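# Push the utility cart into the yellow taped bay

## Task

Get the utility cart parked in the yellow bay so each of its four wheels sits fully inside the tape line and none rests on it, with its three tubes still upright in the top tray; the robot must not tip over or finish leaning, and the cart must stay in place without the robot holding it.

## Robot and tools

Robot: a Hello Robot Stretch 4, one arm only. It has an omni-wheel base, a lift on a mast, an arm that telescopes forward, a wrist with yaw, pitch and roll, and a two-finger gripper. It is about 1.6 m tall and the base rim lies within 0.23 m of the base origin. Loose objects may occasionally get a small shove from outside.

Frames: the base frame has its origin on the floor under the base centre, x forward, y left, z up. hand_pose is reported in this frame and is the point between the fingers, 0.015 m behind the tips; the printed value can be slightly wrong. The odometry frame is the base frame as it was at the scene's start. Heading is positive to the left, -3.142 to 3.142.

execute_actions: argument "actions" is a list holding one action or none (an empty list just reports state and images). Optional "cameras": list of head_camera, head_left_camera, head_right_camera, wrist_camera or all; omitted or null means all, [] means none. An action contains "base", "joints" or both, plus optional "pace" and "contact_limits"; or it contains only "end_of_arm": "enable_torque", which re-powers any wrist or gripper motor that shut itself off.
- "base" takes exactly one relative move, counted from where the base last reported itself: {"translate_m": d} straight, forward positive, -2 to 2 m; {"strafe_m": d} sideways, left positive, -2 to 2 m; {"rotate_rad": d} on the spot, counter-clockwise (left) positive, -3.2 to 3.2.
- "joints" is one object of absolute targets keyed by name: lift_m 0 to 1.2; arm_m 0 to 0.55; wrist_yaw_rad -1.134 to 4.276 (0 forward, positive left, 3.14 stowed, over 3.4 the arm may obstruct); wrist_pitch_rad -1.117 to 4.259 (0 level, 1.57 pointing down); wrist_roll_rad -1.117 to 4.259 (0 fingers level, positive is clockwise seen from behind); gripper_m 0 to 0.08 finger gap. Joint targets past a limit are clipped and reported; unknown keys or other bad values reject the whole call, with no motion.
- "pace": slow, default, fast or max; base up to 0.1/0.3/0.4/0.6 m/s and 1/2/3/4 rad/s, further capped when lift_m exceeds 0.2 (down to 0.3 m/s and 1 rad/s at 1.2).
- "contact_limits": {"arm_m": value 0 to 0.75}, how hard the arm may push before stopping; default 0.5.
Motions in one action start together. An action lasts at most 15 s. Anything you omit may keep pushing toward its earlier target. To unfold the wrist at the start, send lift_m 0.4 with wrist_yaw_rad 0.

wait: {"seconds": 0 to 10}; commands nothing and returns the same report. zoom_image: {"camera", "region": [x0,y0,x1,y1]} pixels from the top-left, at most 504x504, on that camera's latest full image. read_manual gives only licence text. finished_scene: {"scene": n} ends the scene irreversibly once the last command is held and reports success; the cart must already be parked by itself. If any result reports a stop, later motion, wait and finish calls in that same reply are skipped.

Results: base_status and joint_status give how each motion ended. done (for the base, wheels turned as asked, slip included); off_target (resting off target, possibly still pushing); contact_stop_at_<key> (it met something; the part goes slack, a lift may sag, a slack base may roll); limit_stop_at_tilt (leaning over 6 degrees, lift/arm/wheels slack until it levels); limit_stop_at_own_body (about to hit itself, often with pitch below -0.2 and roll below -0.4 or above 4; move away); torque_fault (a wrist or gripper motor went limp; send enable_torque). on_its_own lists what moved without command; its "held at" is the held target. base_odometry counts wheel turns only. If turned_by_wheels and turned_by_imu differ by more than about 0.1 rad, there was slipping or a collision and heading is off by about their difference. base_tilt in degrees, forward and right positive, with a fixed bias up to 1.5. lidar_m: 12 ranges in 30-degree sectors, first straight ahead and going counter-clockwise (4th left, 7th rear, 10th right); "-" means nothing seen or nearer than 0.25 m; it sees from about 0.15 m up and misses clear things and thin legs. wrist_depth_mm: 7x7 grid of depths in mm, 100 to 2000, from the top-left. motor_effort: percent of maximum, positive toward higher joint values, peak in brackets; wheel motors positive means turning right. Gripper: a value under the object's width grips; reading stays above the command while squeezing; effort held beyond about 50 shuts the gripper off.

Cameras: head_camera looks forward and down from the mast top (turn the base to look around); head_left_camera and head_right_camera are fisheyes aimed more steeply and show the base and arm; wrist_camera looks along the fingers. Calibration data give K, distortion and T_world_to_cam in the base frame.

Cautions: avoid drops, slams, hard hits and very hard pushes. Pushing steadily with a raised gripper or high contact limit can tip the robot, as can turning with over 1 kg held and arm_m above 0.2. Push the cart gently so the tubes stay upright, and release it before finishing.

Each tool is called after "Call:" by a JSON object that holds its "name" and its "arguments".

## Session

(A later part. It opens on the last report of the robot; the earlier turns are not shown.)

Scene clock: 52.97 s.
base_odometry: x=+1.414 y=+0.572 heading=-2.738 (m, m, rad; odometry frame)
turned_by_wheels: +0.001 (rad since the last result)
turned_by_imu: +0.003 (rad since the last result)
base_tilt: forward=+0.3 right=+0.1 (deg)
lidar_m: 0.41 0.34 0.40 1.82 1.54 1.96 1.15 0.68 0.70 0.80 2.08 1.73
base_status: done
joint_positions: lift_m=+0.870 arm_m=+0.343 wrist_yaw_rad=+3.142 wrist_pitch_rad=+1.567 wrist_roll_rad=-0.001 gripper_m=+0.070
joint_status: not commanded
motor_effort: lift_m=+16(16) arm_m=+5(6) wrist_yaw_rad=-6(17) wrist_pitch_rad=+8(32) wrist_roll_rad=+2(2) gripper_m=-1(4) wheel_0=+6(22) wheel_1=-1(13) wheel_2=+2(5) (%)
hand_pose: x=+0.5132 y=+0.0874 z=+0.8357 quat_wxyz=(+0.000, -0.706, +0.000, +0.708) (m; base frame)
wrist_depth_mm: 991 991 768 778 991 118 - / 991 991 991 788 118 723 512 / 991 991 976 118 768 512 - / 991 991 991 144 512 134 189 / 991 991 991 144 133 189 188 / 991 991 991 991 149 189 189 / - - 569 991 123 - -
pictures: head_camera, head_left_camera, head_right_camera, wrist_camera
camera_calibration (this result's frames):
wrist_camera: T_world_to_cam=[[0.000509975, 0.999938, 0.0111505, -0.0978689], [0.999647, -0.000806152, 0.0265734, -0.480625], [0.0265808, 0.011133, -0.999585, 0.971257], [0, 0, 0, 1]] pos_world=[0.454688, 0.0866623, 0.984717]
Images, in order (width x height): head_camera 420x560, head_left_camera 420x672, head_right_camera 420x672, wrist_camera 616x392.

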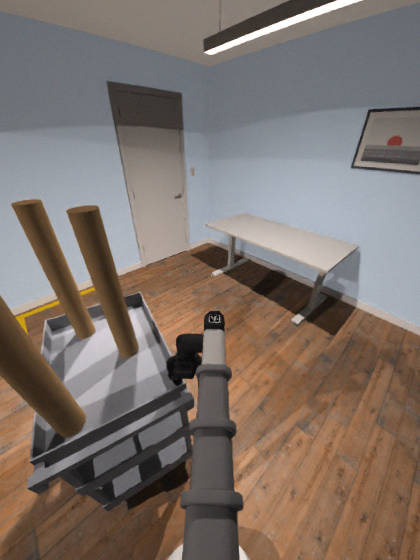

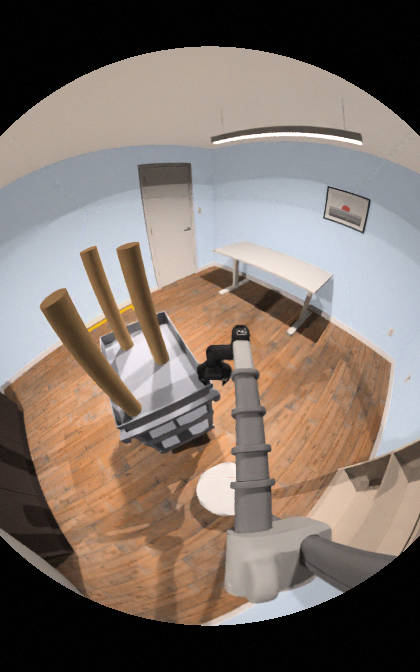

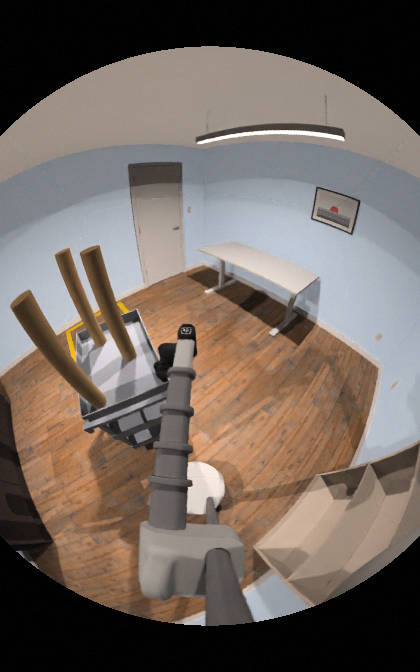

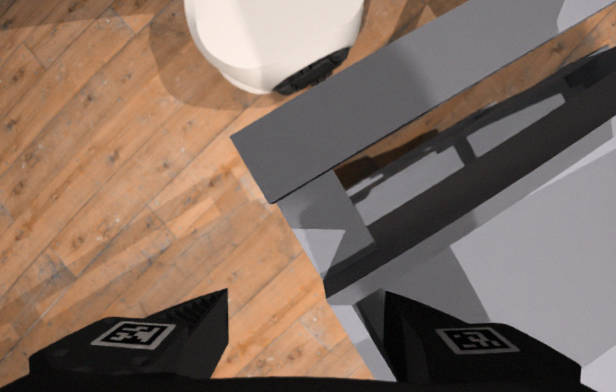

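Call:
{"name": "execute_actions", "arguments": {"actions": [{"base": {"strafe_m": -0.115}, "joints": {"arm_m": 0.53}, "pace": "slow"}]}}

Scene clock: 61.60 s.
base_odometry: x=+1.369 y=+0.678 heading=-2.738 (m, m, rad; odometry frame)
turned_by_wheels: +0.000 (rad since the last result)
turned_by_imu: -0.002 (rad since the last result)
base_tilt: forward=+0.4 right=+0.1 (deg)
lidar_m: 0.47 0.34 0.33 1.91 1.65 1.82 1.08 0.62 0.64 0.72 1.92 1.69
base_status: done
joint_positions: lift_m=+0.870 arm_m=+0.528 wrist_yaw_rad=+3.143 wrist_pitch_rad=+1.566 wrist_roll_rad=-0.001 gripper_m=+0.070
joint_status: all done
motor_effort: lift_m=+16(16) arm_m=+10(10) wrist_yaw_rad=-7(11) wrist_pitch_rad=+11(17) wrist_roll_rad=+4(4) gripper_m=-1(2) wheel_0=+7(18) wheel_1=-4(6) wheel_2=+0(1) (%)
hand_pose: x=+0.6980 y=+0.0874 z=+0.8357 quat_wxyz=(-0.001, -0.705, -0.001, +0.709) (m; base frame)
wrist_depth_mm: 991 118 128 991 187 188 - / 991 118 976 173 188 187 187 / 118 121 991 187 188 187 187 / 991 143 143 188 188 187 187 / 991 991 138 188 188 188 187 / 991 976 133 148 187 188 187 / - - 569 991 129 - -
pictures: head_camera, head_left_camera, head_right_camera, wrist_camera
camera_calibration (this result's frames):
wrist_camera: T_world_to_cam=[[-0.000343554, 0.999938, 0.0111509, -0.097367], [0.999678, 0.0000604935, 0.025375, -0.664457], [0.0253727, 0.011156, -0.999616, 0.967213], [0, 0, 0, 1]] pos_world=[0.639669, 0.0866109, 0.984788]
Images, in order (width x height): head_camera 420x560, head_left_camera 420x672, head_right_camera 420x672, wrist_camera 616x392.

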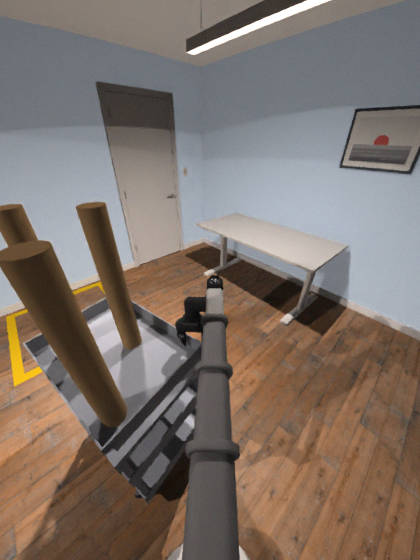

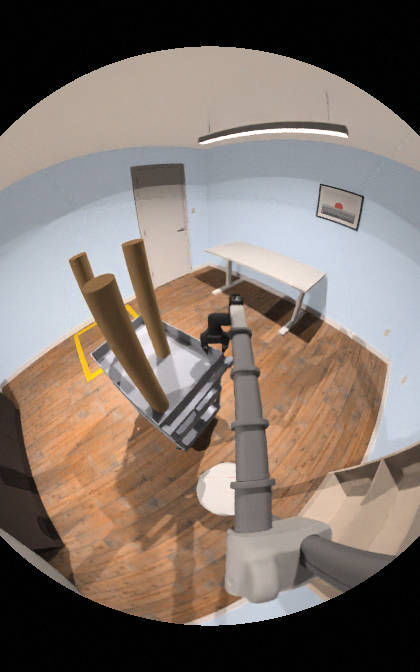

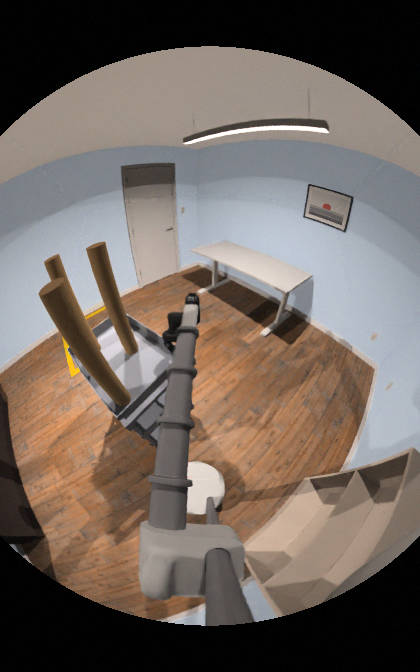

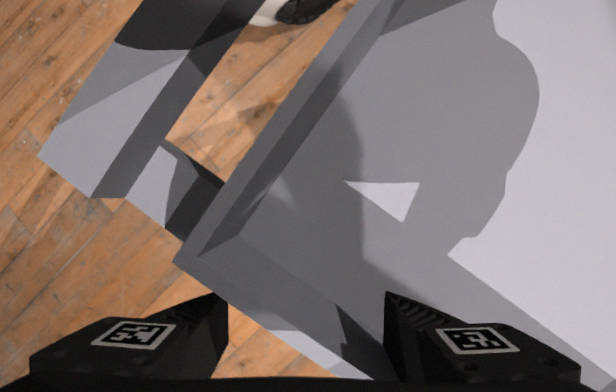

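Call:
{"name": "zoom_image", "arguments": {"camera": "head_camera", "region": [0, 260, 250, 510]}}

Region (0, 260, 250, 510) of head_camera's 420x560 image, scaled by 2.016, with more detail than that image has.

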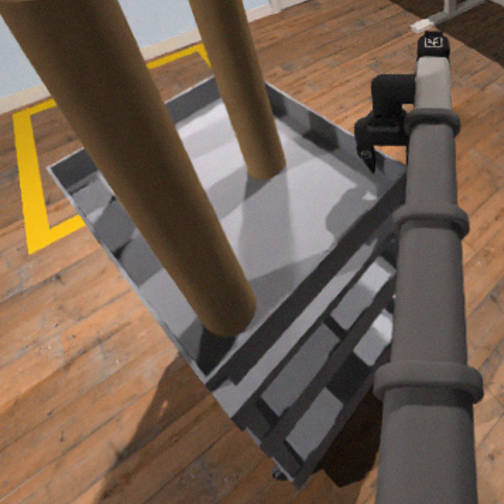

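Call:
{"name": "execute_actions", "arguments": {"actions": [{"joints": {"arm_m": 0.43}, "pace": "slow"}]}}

Scene clock: 67.07 s.
base_odometry: x=+1.369 y=+0.678 heading=-2.738 (m, m, rad; odometry frame)
turned_by_wheels: +0.000 (rad since the last result)
turned_by_imu: -0.003 (rad since the last result)
base_tilt: forward=+0.3 right=+0.2 (deg)
lidar_m: 0.42 0.32 0.31 1.90 1.61 1.81 1.07 0.59 0.62 0.74 1.91 1.70
base_status: not commanded
joint_positions: lift_m=+0.870 arm_m=+0.432 wrist_yaw_rad=+3.138 wrist_pitch_rad=+1.577 wrist_roll_rad=-0.001 gripper_m=+0.070
joint_status: all done
motor_effort: lift_m=+16(16) arm_m=-11(12) wrist_yaw_rad=+5(7) wrist_pitch_rad=-20(23) wrist_roll_rad=+3(4) gripper_m=-1(0) wheel_0=+3(6) wheel_1=-4(4) wheel_2=+0(1) (%)
hand_pose: x=+0.6044 y=+0.0874 z=+0.8357 quat_wxyz=(+0.001, -0.709, +0.001, +0.705) (m; base frame)
wrist_depth_mm: 976 976 117 831 976 186 - / 991 976 118 991 187 186 186 / 991 118 991 991 187 187 187 / 991 118 991 188 188 188 188 / 1008 1008 144 189 189 188 188 / 991 991 128 189 189 189 189 / - - 119 147 169 - -
pictures: head_camera, head_left_camera, head_right_camera, wrist_camera
camera_calibration (this result's frames):
wrist_camera: T_world_to_cam=[[0.00353957, 0.999932, 0.0111554, -0.0997457], [0.999333, -0.00394236, 0.0362945, -0.57949], [0.036336, 0.0110195, -0.999279, 0.962693], [0, 0, 0, 1]] pos_world=[0.544476, 0.0868459, 0.984144]
Images, in order (width x height): head_camera 420x560, head_left_camera 420x672, head_right_camera 420x672, wrist_camera 616x392.

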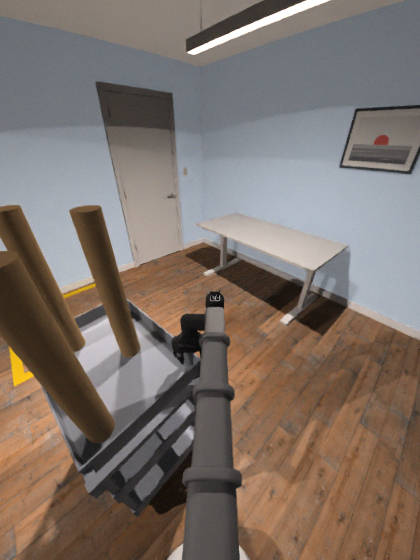

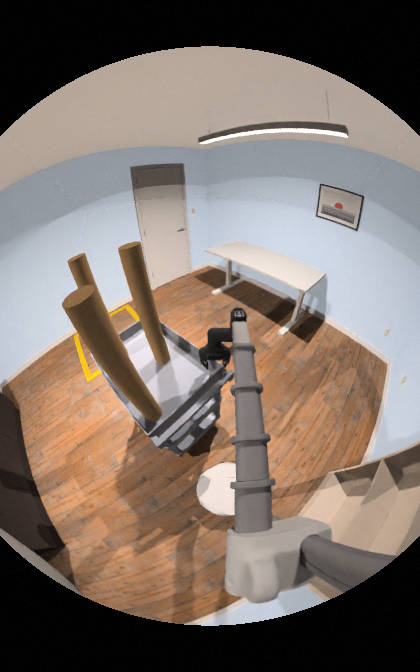

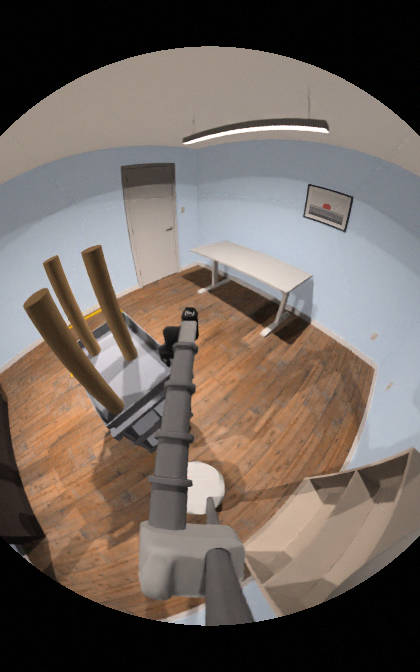

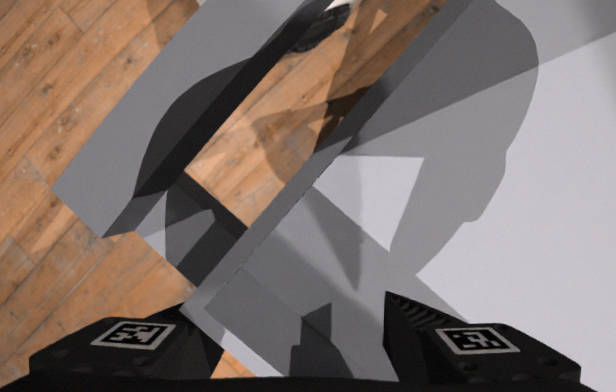

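Call:
{"name": "zoom_image", "arguments": {"camera": "wrist_camera", "region": [0, 0, 504, 392]}}

Region (0, 0, 504, 392) of wrist_camera's 616x392 image, scaled by 1.000.

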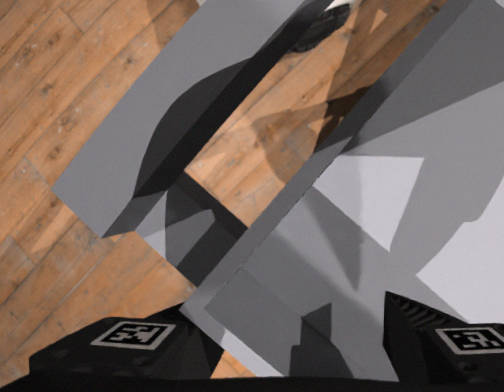

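Call:
{"name": "execute_actions", "arguments": {"actions": [{"joints": {"lift_m": 0.98, "arm_m": 0.445}, "pace": "default"}], "cameras": ["head_camera", "wrist_camera"]}}

Scene clock: 70.77 s.
base_odometry: x=+1.369 y=+0.678 heading=-2.738 (m, m, rad; odometry frame)
turned_by_wheels: +0.000 (rad since the last result)
turned_by_imu: -0.002 (rad since the last result)
base_tilt: forward=+0.4 right=+0.2 (deg)
lidar_m: 0.43 0.34 0.33 1.88 1.65 1.77 1.07 0.61 0.63 0.73 1.92 1.73
base_status: not commanded
joint_positions: lift_m=+0.980 arm_m=+0.443 wrist_yaw_rad=+3.140 wrist_pitch_rad=+1.570 wrist_roll_rad=+0.000 gripper_m=+0.070
joint_status: all done
motor_effort: lift_m=+23(24) arm_m=+9(9) wrist_yaw_rad=+1(4) wrist_pitch_rad=-1(22) wrist_roll_rad=+2(4) gripper_m=+0(1) wheel_0=+2(3) wheel_1=-4(4) wheel_2=+0(0) (%)
hand_pose: x=+0.6145 y=+0.0874 z=+0.9452 quat_wxyz=(+0.001, -0.707, +0.001, +0.707) (m; base frame)
wrist_depth_mm: 1098 1098 1008 228 1098 296 297 / 1118 1098 1098 251 297 297 298 / 1118 1098 228 1118 297 297 296 / 1098 1098 253 298 297 297 298 / 1118 1098 1098 298 298 297 298 / 1118 1118 1098 1098 298 298 298 / - - 627 1098 197 - -
pictures: head_camera, wrist_camera
camera_calibration (this result's frames):
wrist_camera: T_world_to_cam=[[0.002985, 0.999933, 0.0111532, -0.100664], [0.999555, -0.0033147, 0.0296607, -0.587378], [0.0296957, 0.0110597, -0.999498, 1.076], [0, 0, 0, 1]] pos_world=[0.555465, 0.0868105, 1.094]
Images, in order (width x height): head_camera 420x560, wrist_camera 616x392.

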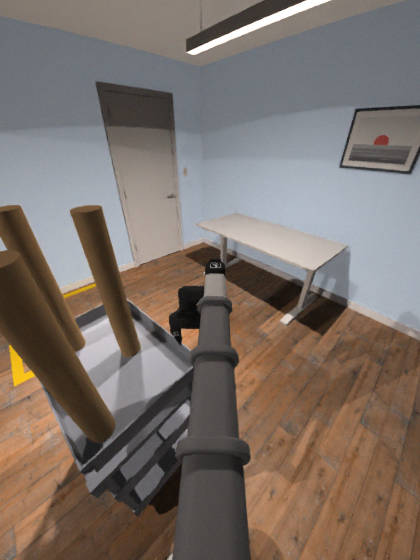

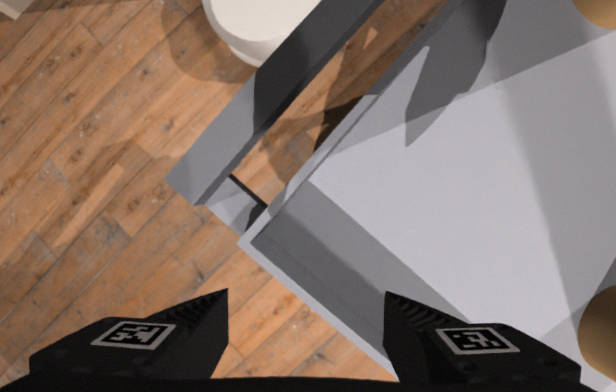

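Call:
{"name": "execute_actions", "arguments": {"actions": [{"base": {"strafe_m": -0.297}, "joints": {"arm_m": 0.25, "wrist_yaw_rad": 1.571, "gripper_m": 0.08}, "pace": "fast"}], "cameras": ["head_camera", "wrist_camera"]}}

Scene clock: 73.40 s.
base_odometry: x=+1.253 y=+0.951 heading=-2.738 (m, m, rad; odometry frame)
turned_by_wheels: +0.000 (rad since the last result)
turned_by_imu: +0.000 (rad since the last result)
base_tilt: forward=+0.3 right=+0.2 (deg)
lidar_m: 1.62 0.55 0.55 2.16 1.90 1.41 0.46 0.40 0.40 0.50 1.48 1.59
base_status: done
joint_positions: lift_m=+0.980 arm_m=+0.252 wrist_yaw_rad=+1.571 wrist_pitch_rad=+1.570 wrist_roll_rad=+0.000 gripper_m=+0.080
joint_status: all done
motor_effort: lift_m=+21(23) arm_m=-8(9) wrist_yaw_rad=-1(9) wrist_pitch_rad=-1(1) wrist_roll_rad=+0(2) gripper_m=+3(4) wheel_0=+1(12) wheel_1=-1(12) wheel_2=+0(2) (%)
hand_pose: x=+0.5098 y=+0.0001 z=+0.9453 quat_wxyz=(+0.500, -0.500, +0.500, +0.500) (m; base frame)
wrist_depth_mm: 1118 1098 1098 946 1098 1098 1078 / 1098 1098 1098 1078 1098 1098 1078 / 1098 931 1118 1098 1098 1078 1078 / 891 891 1098 1098 1098 1098 1098 / 891 891 1098 1098 1098 1098 1098 / 1098 904 1098 1098 1118 1098 1118 / - - 1118 1098 1098 - -
pictures: head_camera, wrist_camera
camera_calibration (this result's frames):
wrist_camera: T_world_to_cam=[[0.999937, -0.000939591, 0.0111529, -0.521234], [-0.00126835, -0.999564, 0.0295066, 0.0274372], [0.0111203, -0.0295189, -0.999502, 1.08964], [0, 0, 0, 1]] pos_world=[0.509119, 0.0591005, 1.0941]
Images, in order (width x height): head_camera 420x560, wrist_camera 616x392.

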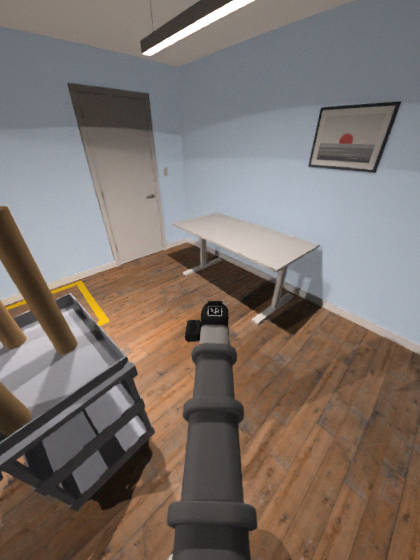

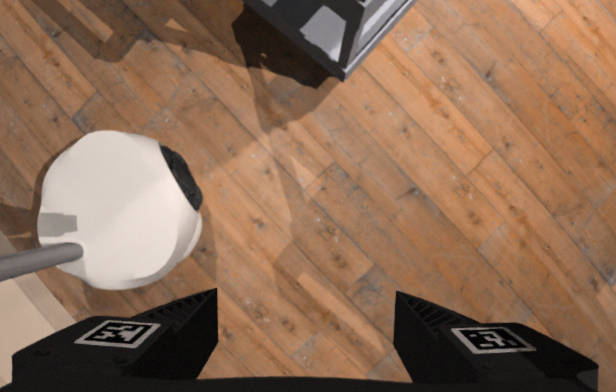

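Call:
{"name": "execute_actions", "arguments": {"actions": [{"base": {"rotate_rad": 0.855}, "joints": {"arm_m": 0.33}, "pace": "default"}]}}

Scene clock: 75.27 s.
base_odometry: x=+1.253 y=+0.951 heading=-1.884 (m, m, rad; odometry frame)
turned_by_wheels: +0.854 (rad since the last result)
turned_by_imu: +0.842 (rad since the last result)
base_tilt: forward=+0.5 right=+0.2 (deg)
lidar_m: 0.54 0.59 1.85 2.13 0.54 0.41 0.39 0.46 1.15 2.21 1.58 0.60
base_status: done
joint_positions: lift_m=+0.980 arm_m=+0.329 wrist_yaw_rad=+1.571 wrist_pitch_rad=+1.570 wrist_roll_rad=+0.000 gripper_m=+0.080
joint_status: all done
motor_effort: lift_m=+22(22) arm_m=+9(10) wrist_yaw_rad=+0(1) wrist_pitch_rad=+0(0) wrist_roll_rad=+1(3) gripper_m=+3(2) wheel_0=-2(10) wheel_1=-4(9) wheel_2=-1(14) (%)
hand_pose: x=+0.5868 y=+0.0002 z=+0.9453 quat_wxyz=(+0.500, -0.500, +0.500, +0.500) (m; base frame)
wrist_depth_mm: 1098 1098 1098 1098 296 208 - / 1098 1098 1098 227 296 237 195 / 1098 1098 1098 227 296 297 296 / 891 891 1098 228 297 296 296 / 891 891 1098 228 297 297 296 / 1118 1008 1098 229 253 297 297 / - - 1098 229 229 - -
pictures: head_camera, head_left_camera, head_right_camera, wrist_camera
camera_calibration (this result's frames):
wrist_camera: T_world_to_cam=[[0.999937, -0.00104281, 0.0111527, -0.59822], [-0.00136945, -0.999569, 0.0293212, 0.0278001], [0.0111173, -0.0293346, -0.999508, 1.08879], [0, 0, 0, 1]] pos_world=[0.586116, 0.0591037, 1.09411]
Images, in order (width x height): head_camera 420x560, head_left_camera 420x672, head_right_camera 420x672, wrist_camera 616x392.

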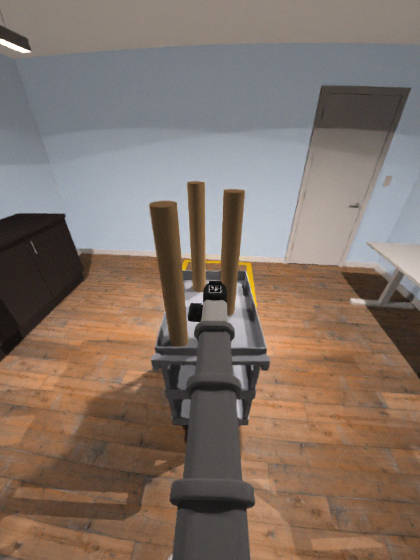

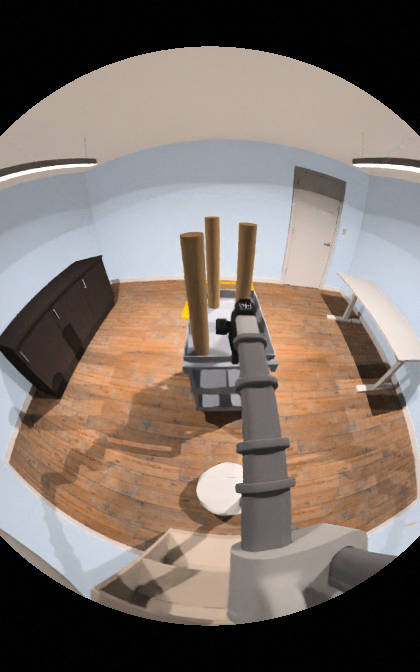

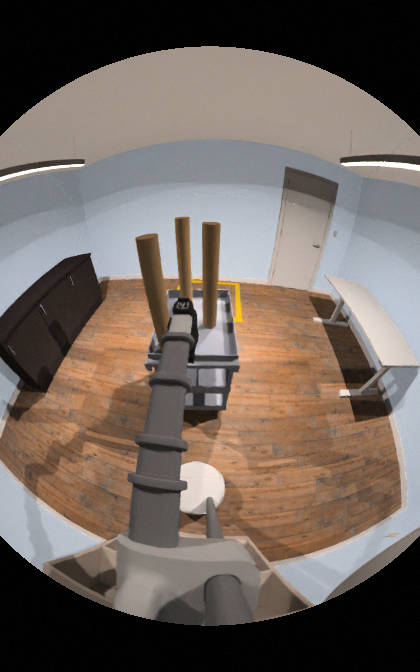

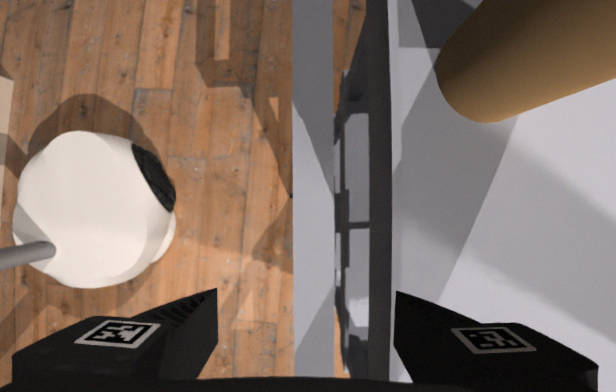

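Call:
{"name": "zoom_image", "arguments": {"camera": "wrist_camera", "region": [200, 150, 480, 392]}}

Call:
{"name": "zoom_image", "arguments": {"camera": "head_camera", "region": [120, 230, 320, 430]}}

Region (200, 150, 480, 392) of wrist_camera's 616x392 image, scaled by 1.800; it fills the top 436 rows of this view, and the rest is white.

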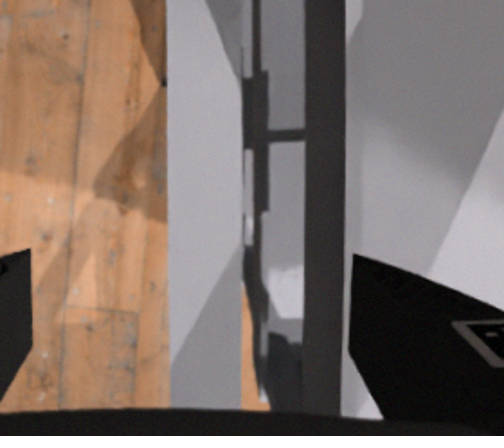

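Region (120, 230, 320, 430) of head_camera's 420x560 image, scaled by 2.520, with more detail than that image has.

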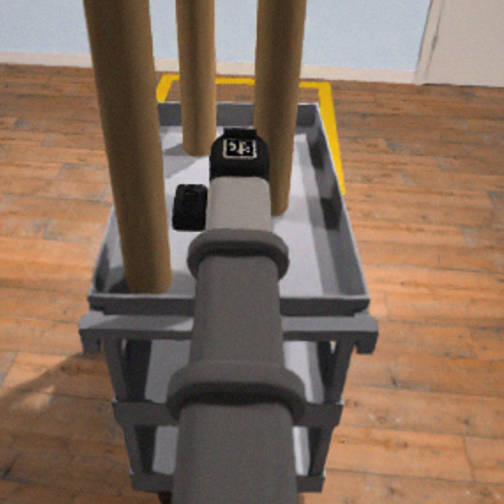

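Call:
{"name": "execute_actions", "arguments": {"actions": [{"joints": {"arm_m": 0.356, "lift_m": 0.935}, "pace": "default"}], "cameras": ["wrist_camera"]}}

Scene clock: 78.03 s.
base_odometry: x=+1.253 y=+0.951 heading=-1.884 (m, m, rad; odometry frame)
turned_by_wheels: +0.000 (rad since the last result)
turned_by_imu: -0.001 (rad since the last result)
base_tilt: forward=+0.4 right=+0.3 (deg)
lidar_m: 0.55 0.59 1.88 2.10 0.55 0.41 0.37 0.41 1.16 2.22 1.60 0.60
base_status: not commanded
joint_positions: lift_m=+0.935 arm_m=+0.354 wrist_yaw_rad=+1.571 wrist_pitch_rad=+1.570 wrist_roll_rad=+0.000 gripper_m=+0.080
joint_status: all done
motor_effort: lift_m=+14(19) arm_m=+9(8) wrist_yaw_rad=+0(0) wrist_pitch_rad=+0(0) wrist_roll_rad=+0(1) gripper_m=+4(3) wheel_0=-2(1) wheel_1=-4(4) wheel_2=-1(1) (%)
hand_pose: x=+0.6128 y=+0.0002 z=+0.9009 quat_wxyz=(+0.500, -0.500, +0.500, +0.500) (m; base frame)
wrist_depth_mm: 1060 1060 1042 1060 251 170 - / 1060 1060 1060 521 251 212 250 / 842 1060 1060 574 252 251 250 / 854 866 1060 580 252 252 251 / 842 904 1042 508 253 252 251 / 1078 1060 184 508 183 252 252 / - - 184 508 183 - -
pictures: wrist_camera
camera_calibration (this result's frames):
wrist_camera: T_world_to_cam=[[0.999937, -0.00104449, 0.0111527, -0.623648], [-0.00137114, -0.999569, 0.0293213, 0.0291373], [0.0111172, -0.0293348, -0.999508, 1.04416], [0, 0, 0, 1]] pos_world=[0.612041, 0.0591035, 1.04975]
Images, in order (width x height): wrist_camera 616x392.

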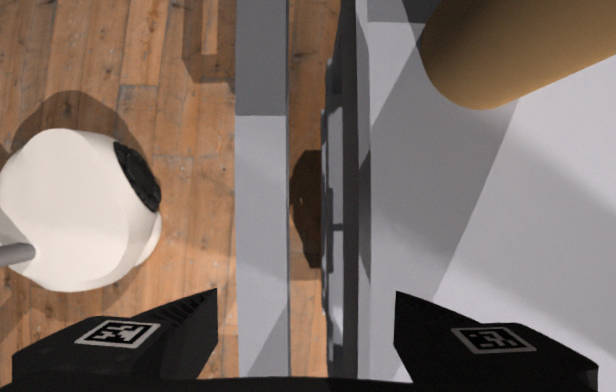

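Call:
{"name": "execute_actions", "arguments": {"actions": [{"joints": {"lift_m": 0.872}, "pace": "default"}], "cameras": ["wrist_camera"]}}

Scene clock: 79.40 s.
base_odometry: x=+1.253 y=+0.951 heading=-1.884 (m, m, rad; odometry frame)
turned_by_wheels: +0.000 (rad since the last result)
turned_by_imu: -0.001 (rad since the last result)
base_tilt: forward=+0.3 right=+0.2 (deg)
lidar_m: 0.56 0.59 1.88 2.13 0.57 0.42 0.41 0.42 1.12 2.23 1.60 0.54
base_status: not commanded
joint_positions: lift_m=+0.872 arm_m=+0.354 wrist_yaw_rad=+1.571 wrist_pitch_rad=+1.570 wrist_roll_rad=+0.000 gripper_m=+0.080
joint_status: all done
motor_effort: lift_m=+14(14) arm_m=+9(9) wrist_yaw_rad=+0(1) wrist_pitch_rad=+0(0) wrist_roll_rad=+0(0) gripper_m=+4(4) wheel_0=-2(2) wheel_1=-4(4) wheel_2=-1(1) (%)
hand_pose: x=+0.6128 y=+0.0002 z=+0.8379 quat_wxyz=(+0.500, -0.500, +0.500, +0.500) (m; base frame)
wrist_depth_mm: 991 991 119 991 174 170 - / 991 1008 119 991 178 188 186 / 778 991 119 991 182 189 188 / 778 842 120 991 183 189 189 / 788 946 120 991 185 189 189 / 1008 991 120 991 143 190 189 / - - 120 1008 124 - -
pictures: wrist_camera
camera_calibration (this result's frames):
wrist_camera: T_world_to_cam=[[0.999937, -0.00104494, 0.0111527, -0.622947], [-0.00137159, -0.999569, 0.0293213, 0.0309849], [0.0111172, -0.0293348, -0.999508, 0.981186], [0, 0, 0, 1]] pos_world=[0.612043, 0.0591035, 0.986742]
Images, in order (width x height): wrist_camera 616x392.

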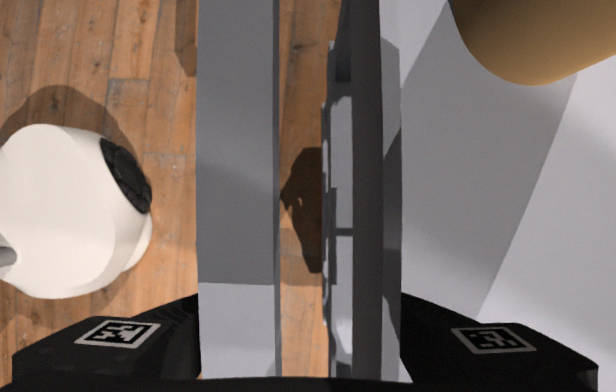

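Straddled cleanly. Now close the grip.

Call:
{"name": "execute_actions", "arguments": {"actions": [{"joints": {"gripper_m": 0.058}, "pace": "default"}], "cameras": ["wrist_camera"]}}

Scene clock: 80.43 s.
base_odometry: x=+1.253 y=+0.951 heading=-1.884 (m, m, rad; odometry frame)
turned_by_wheels: +0.000 (rad since the last result)
turned_by_imu: +0.000 (rad since the last result)
base_tilt: forward=+0.3 right=+0.1 (deg)
lidar_m: 0.57 0.60 1.89 2.16 0.54 0.42 0.39 0.41 1.14 2.22 1.55 0.59
base_status: not commanded
joint_positions: lift_m=+0.872 arm_m=+0.354 wrist_yaw_rad=+1.571 wrist_pitch_rad=+1.570 wrist_roll_rad=+0.000 gripper_m=+0.065
joint_status: gripper_m off_target (ended at +0.065, target +0.058)
on_its_own: gripper_m is held at +0.061, not at your +0.058, by its contact guard: the fingers met something
motor_effort: lift_m=+14(14) arm_m=+9(9) wrist_yaw_rad=+0(0) wrist_pitch_rad=+0(0) wrist_roll_rad=-1(2) gripper_m=-34(35) wheel_0=-2(2) wheel_1=-4(4) wheel_2=-1(2) (%)
hand_pose: x=+0.6128 y=+0.0002 z=+0.8379 quat_wxyz=(+0.500, -0.500, +0.500, +0.500) (m; base frame)
wrist_depth_mm: 991 991 119 991 186 173 - / 991 991 119 512 188 188 185 / 778 991 119 512 189 189 188 / 768 842 119 512 189 189 189 / 778 946 120 512 189 189 189 / 991 1008 120 512 142 190 189 / - - 120 517 122 - -
pictures: wrist_camera
camera_calibration (this result's frames):
wrist_camera: T_world_to_cam=[[0.999937, -0.00114002, 0.0111527, -0.622978], [-0.00146728, -0.999567, 0.0293796, 0.0309788], [0.0111144, -0.0293941, -0.999506, 0.981182], [0, 0, 0, 1]] pos_world=[0.612079, 0.0590962, 0.986735]
Images, in order (width x height): wrist_camera 616x392.

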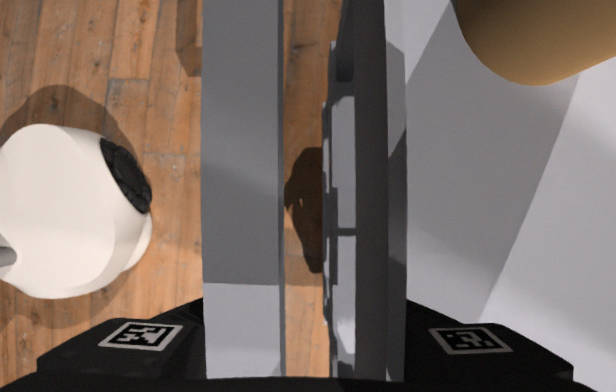

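Call:
{"name": "execute_actions", "arguments": {"actions": [{"base": {"translate_m": 0.5}, "pace": "default"}]}}

Scene clock: 83.77 s.
base_odometry: x=+1.099 y=+0.475 heading=-1.884 (m, m, rad; odometry frame)
turned_by_wheels: +0.000 (rad since the last result)
turned_by_imu: -0.002 (rad since the last result)
base_tilt: forward=+0.2 right=+0.2 (deg)
lidar_m: 0.57 0.58 1.80 1.76 1.60 0.93 0.89 0.98 1.89 1.48 1.56 0.58
base_status: done
joint_positions: lift_m=+0.872 arm_m=+0.355 wrist_yaw_rad=+1.566 wrist_pitch_rad=+1.573 wrist_roll_rad=+0.004 gripper_m=+0.065
joint_status: not commanded
on_its_own: gripper_m is held at +0.061, not at your +0.058, by its contact guard: the fingers met something
motor_effort: lift_m=+14(14) arm_m=+9(9) wrist_yaw_rad=+13(14) wrist_pitch_rad=-7(7) wrist_roll_rad=-11(18) gripper_m=-33(35) wheel_0=+3(12) wheel_1=+2(9) wheel_2=-3(16) (%)
hand_pose: x=+0.6128 y=-0.0008 z=+0.8379 quat_wxyz=(+0.502, -0.498, +0.503, +0.497) (m; base frame)
wrist_depth_mm: 991 991 119 991 164 175 - / 991 991 119 508 165 188 177 / 778 991 119 512 165 188 187 / 778 866 119 512 163 189 188 / 778 878 120 512 160 189 189 / 991 991 120 517 142 189 189 / - - 120 517 122 - -
pictures: head_camera, head_left_camera, head_right_camera, wrist_camera
camera_calibration (this result's frames):
wrist_camera: T_world_to_cam=[[0.999891, -0.00969076, 0.011163, -0.622989], [-0.0100413, -0.999444, 0.0317864, 0.0332924], [0.0108488, -0.031895, -0.999432, 0.981252], [0, 0, 0, 1]] pos_world=[0.61261, 0.0585336, 0.986591]
Images, in order (width x height): head_camera 420x560, head_left_camera 420x672, head_right_camera 420x672, wrist_camera 616x392.

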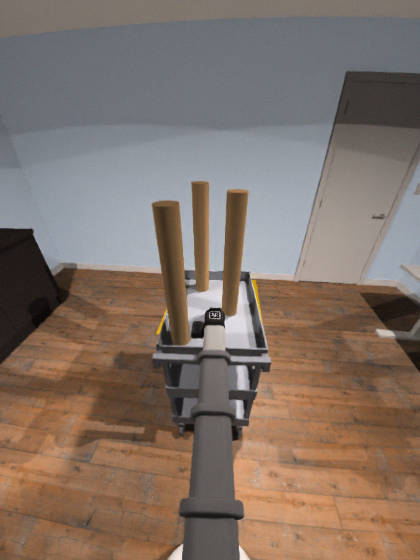

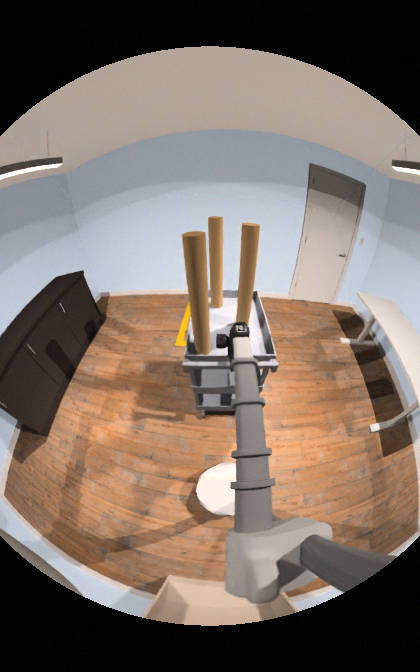

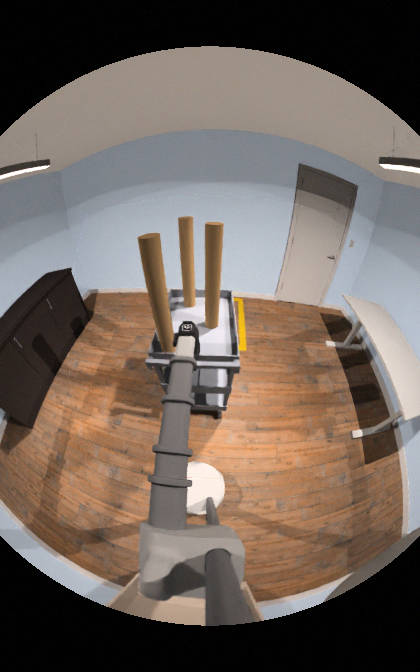

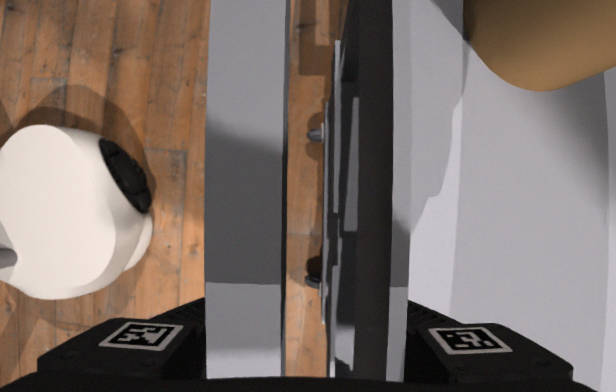

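Call:
{"name": "zoom_image", "arguments": {"camera": "head_camera", "region": [120, 240, 320, 440]}}

Region (120, 240, 320, 440) of head_camera's 420x560 image, scaled by 2.520, with more detail than that image has.

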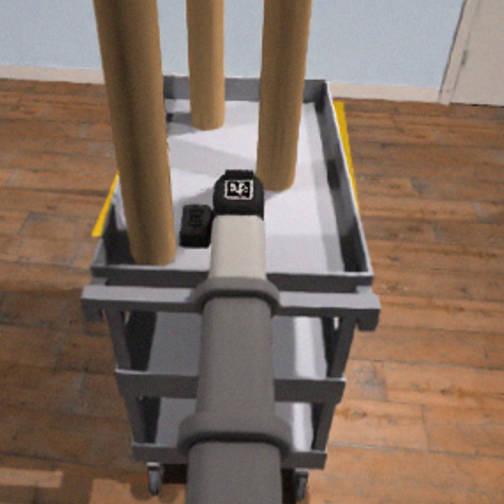

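Call:
{"name": "execute_actions", "arguments": {"actions": [{"base": {"translate_m": 0.65}, "pace": "default"}]}}

Scene clock: 88.40 s.
base_odometry: x=+0.899 y=-0.143 heading=-1.883 (m, m, rad; odometry frame)
turned_by_wheels: +0.001 (rad since the last result)
turned_by_imu: -0.004 (rad since the last result)
base_tilt: forward=+0.3 right=+0.2 (deg)
lidar_m: 0.56 0.59 1.79 1.76 1.91 1.89 1.54 2.00 1.54 1.50 1.62 0.58
base_status: done
joint_positions: lift_m=+0.872 arm_m=+0.355 wrist_yaw_rad=+1.573 wrist_pitch_rad=+1.571 wrist_roll_rad=-0.002 gripper_m=+0.065
joint_status: not commanded
on_its_own: gripper_m is held at +0.061, not at your +0.058, by its contact guard: the fingers met something
motor_effort: lift_m=+14(14) arm_m=+8(8) wrist_yaw_rad=-5(13) wrist_pitch_rad=-1(8) wrist_roll_rad=+7(11) gripper_m=-32(34) wheel_0=+5(9) wheel_1=+3(9) wheel_2=-1(15) (%)
hand_pose: x=+0.6129 y=+0.0002 z=+0.8379 quat_wxyz=(+0.499, -0.501, +0.499, +0.501) (m; base frame)
wrist_depth_mm: 991 991 119 991 161 174 - / 991 991 119 512 162 188 178 / 778 1008 119 512 163 189 188 / 778 854 120 517 161 189 189 / 788 931 120 512 160 189 189 / 1008 1008 120 517 142 189 189 / - - 120 517 122 - -
pictures: head_camera, head_left_camera, head_right_camera, wrist_camera
camera_calibration (this result's frames):
wrist_camera: T_world_to_cam=[[0.999934, 0.00262477, 0.0111537, -0.623065], [0.00229172, -0.999554, 0.0297684, 0.028411], [0.0112269, -0.0297409, -0.999495, 0.981097], [0, 0, 0, 1]] pos_world=[0.611944, 0.0592124, 0.986705]
Images, in order (width x height): head_camera 420x560, head_left_camera 420x672, head_right_camera 420x672, wrist_camera 616x392.

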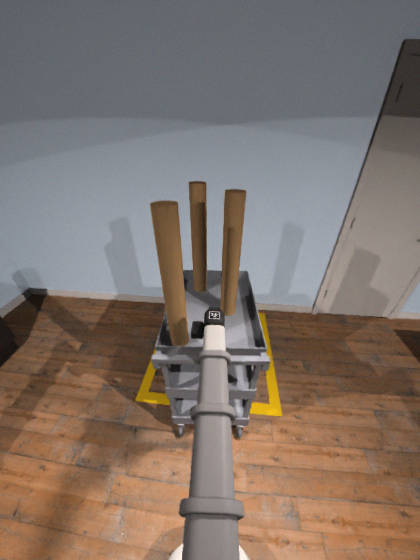

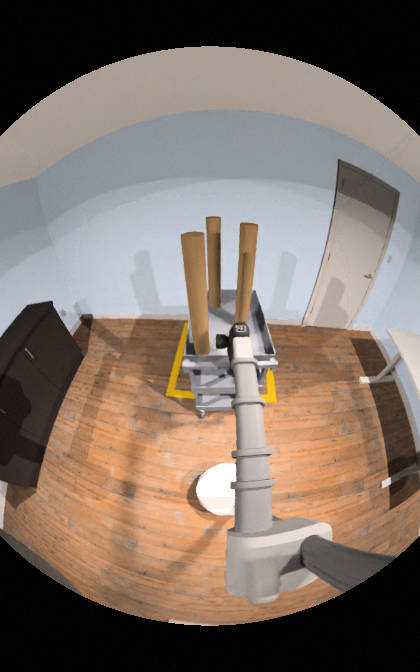

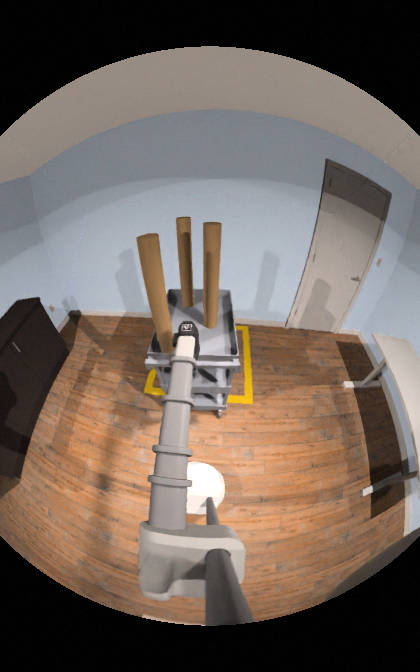

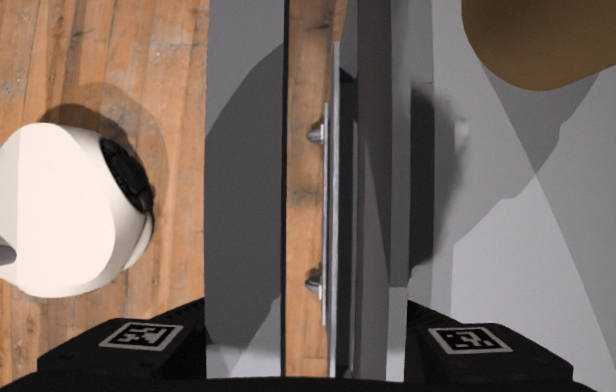

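Call:
{"name": "zoom_image", "arguments": {"camera": "head_camera", "region": [110, 300, 310, 470]}}

Region (110, 300, 310, 470) of head_camera's 420x560 image, scaled by 2.520, with more detail than that image has; it fills the top 428 rows of this view, and the rest is white.

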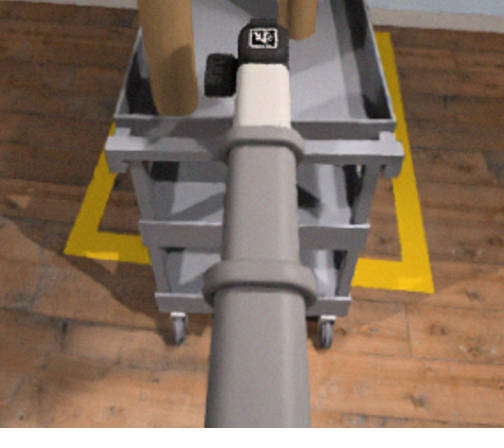

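Call:
{"name": "execute_actions", "arguments": {"actions": [{"base": {"translate_m": 0.385}, "pace": "default"}]}}

Scene clock: 92.37 s.
base_odometry: x=+0.781 y=-0.509 heading=-1.883 (m, m, rad; odometry frame)
turned_by_wheels: +0.000 (rad since the last result)
turned_by_imu: -0.002 (rad since the last result)
base_tilt: forward=+0.3 right=+0.2 (deg)
lidar_m: 0.58 0.60 1.82 1.74 1.84 2.28 1.91 2.43 1.59 1.53 1.65 0.57
base_status: done
joint_positions: lift_m=+0.872 arm_m=+0.355 wrist_yaw_rad=+1.567 wrist_pitch_rad=+1.572 wrist_roll_rad=+0.004 gripper_m=+0.065
joint_status: not commanded
on_its_own: gripper_m is held at +0.061, not at your +0.058, by its contact guard: the fingers met something
motor_effort: lift_m=+14(14) arm_m=+8(8) wrist_yaw_rad=+10(10) wrist_pitch_rad=-4(4) wrist_roll_rad=-10(11) gripper_m=-32(34) wheel_0=+6(11) wheel_1=+3(11) wheel_2=-6(16) (%)
hand_pose: x=+0.6129 y=-0.0005 z=+0.8379 quat_wxyz=(+0.502, -0.498, +0.502, +0.498) (m; base frame)
wrist_depth_mm: 991 991 119 991 163 175 - / 1008 991 119 512 164 187 177 / 778 991 119 512 164 188 188 / 778 842 119 512 163 189 188 / 778 891 120 517 160 189 189 / 991 991 120 517 142 190 189 / - - 120 521 122 - -
pictures: head_camera, head_left_camera, head_right_camera, wrist_camera
camera_calibration (this result's frames):
wrist_camera: T_world_to_cam=[[0.999903, -0.0083606, 0.011158, -0.623062], [-0.00870152, -0.999486, 0.0308634, 0.0335398], [0.0108942, -0.0309575, -0.999461, 0.981251], [0, 0, 0, 1]] pos_world=[0.612603, 0.0586905, 0.98664]
Images, in order (width x height): head_camera 420x560, head_left_camera 420x672, head_right_camera 420x672, wrist_camera 616x392.

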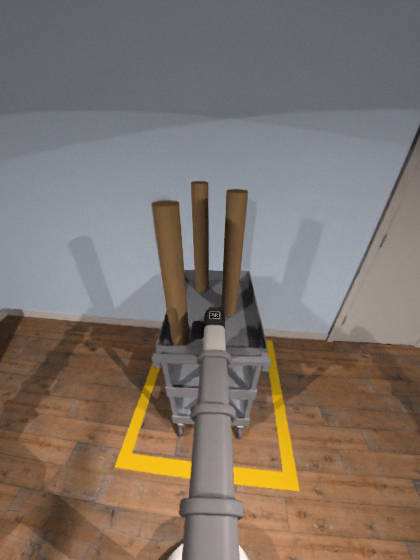

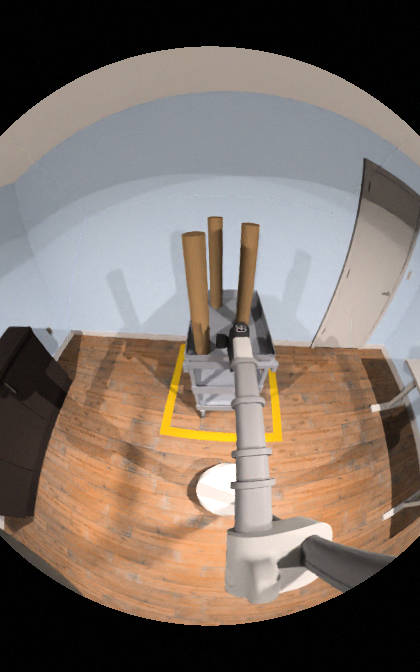

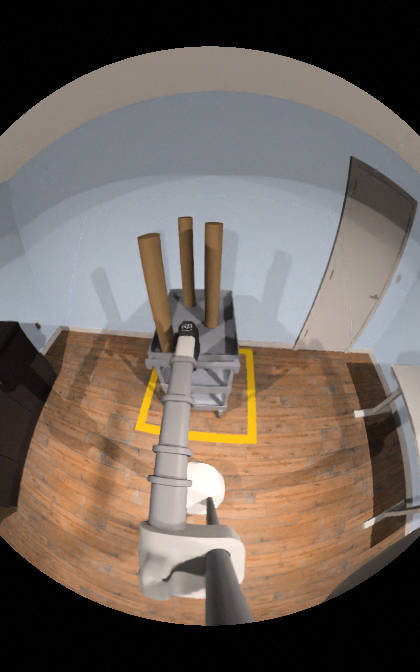

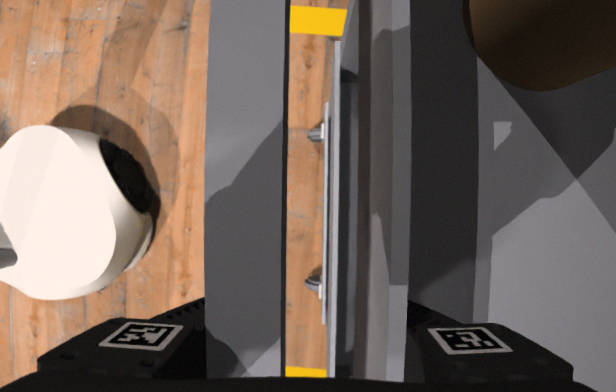

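Call:
{"name": "zoom_image", "arguments": {"camera": "head_camera", "region": [90, 300, 330, 510]}}

Region (90, 300, 330, 510) of head_camera's 420x560 image, scaled by 2.100, with more detail than that image has; it fills the top 441 rows of this view, and the rest is white.

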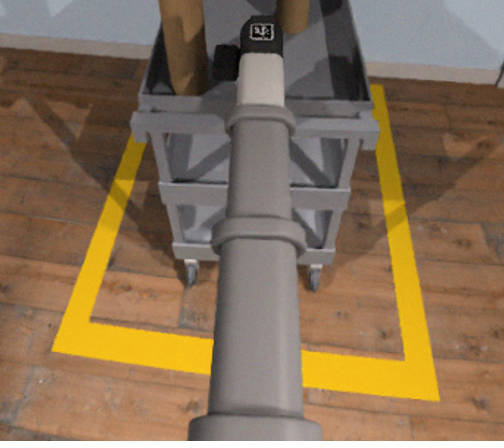

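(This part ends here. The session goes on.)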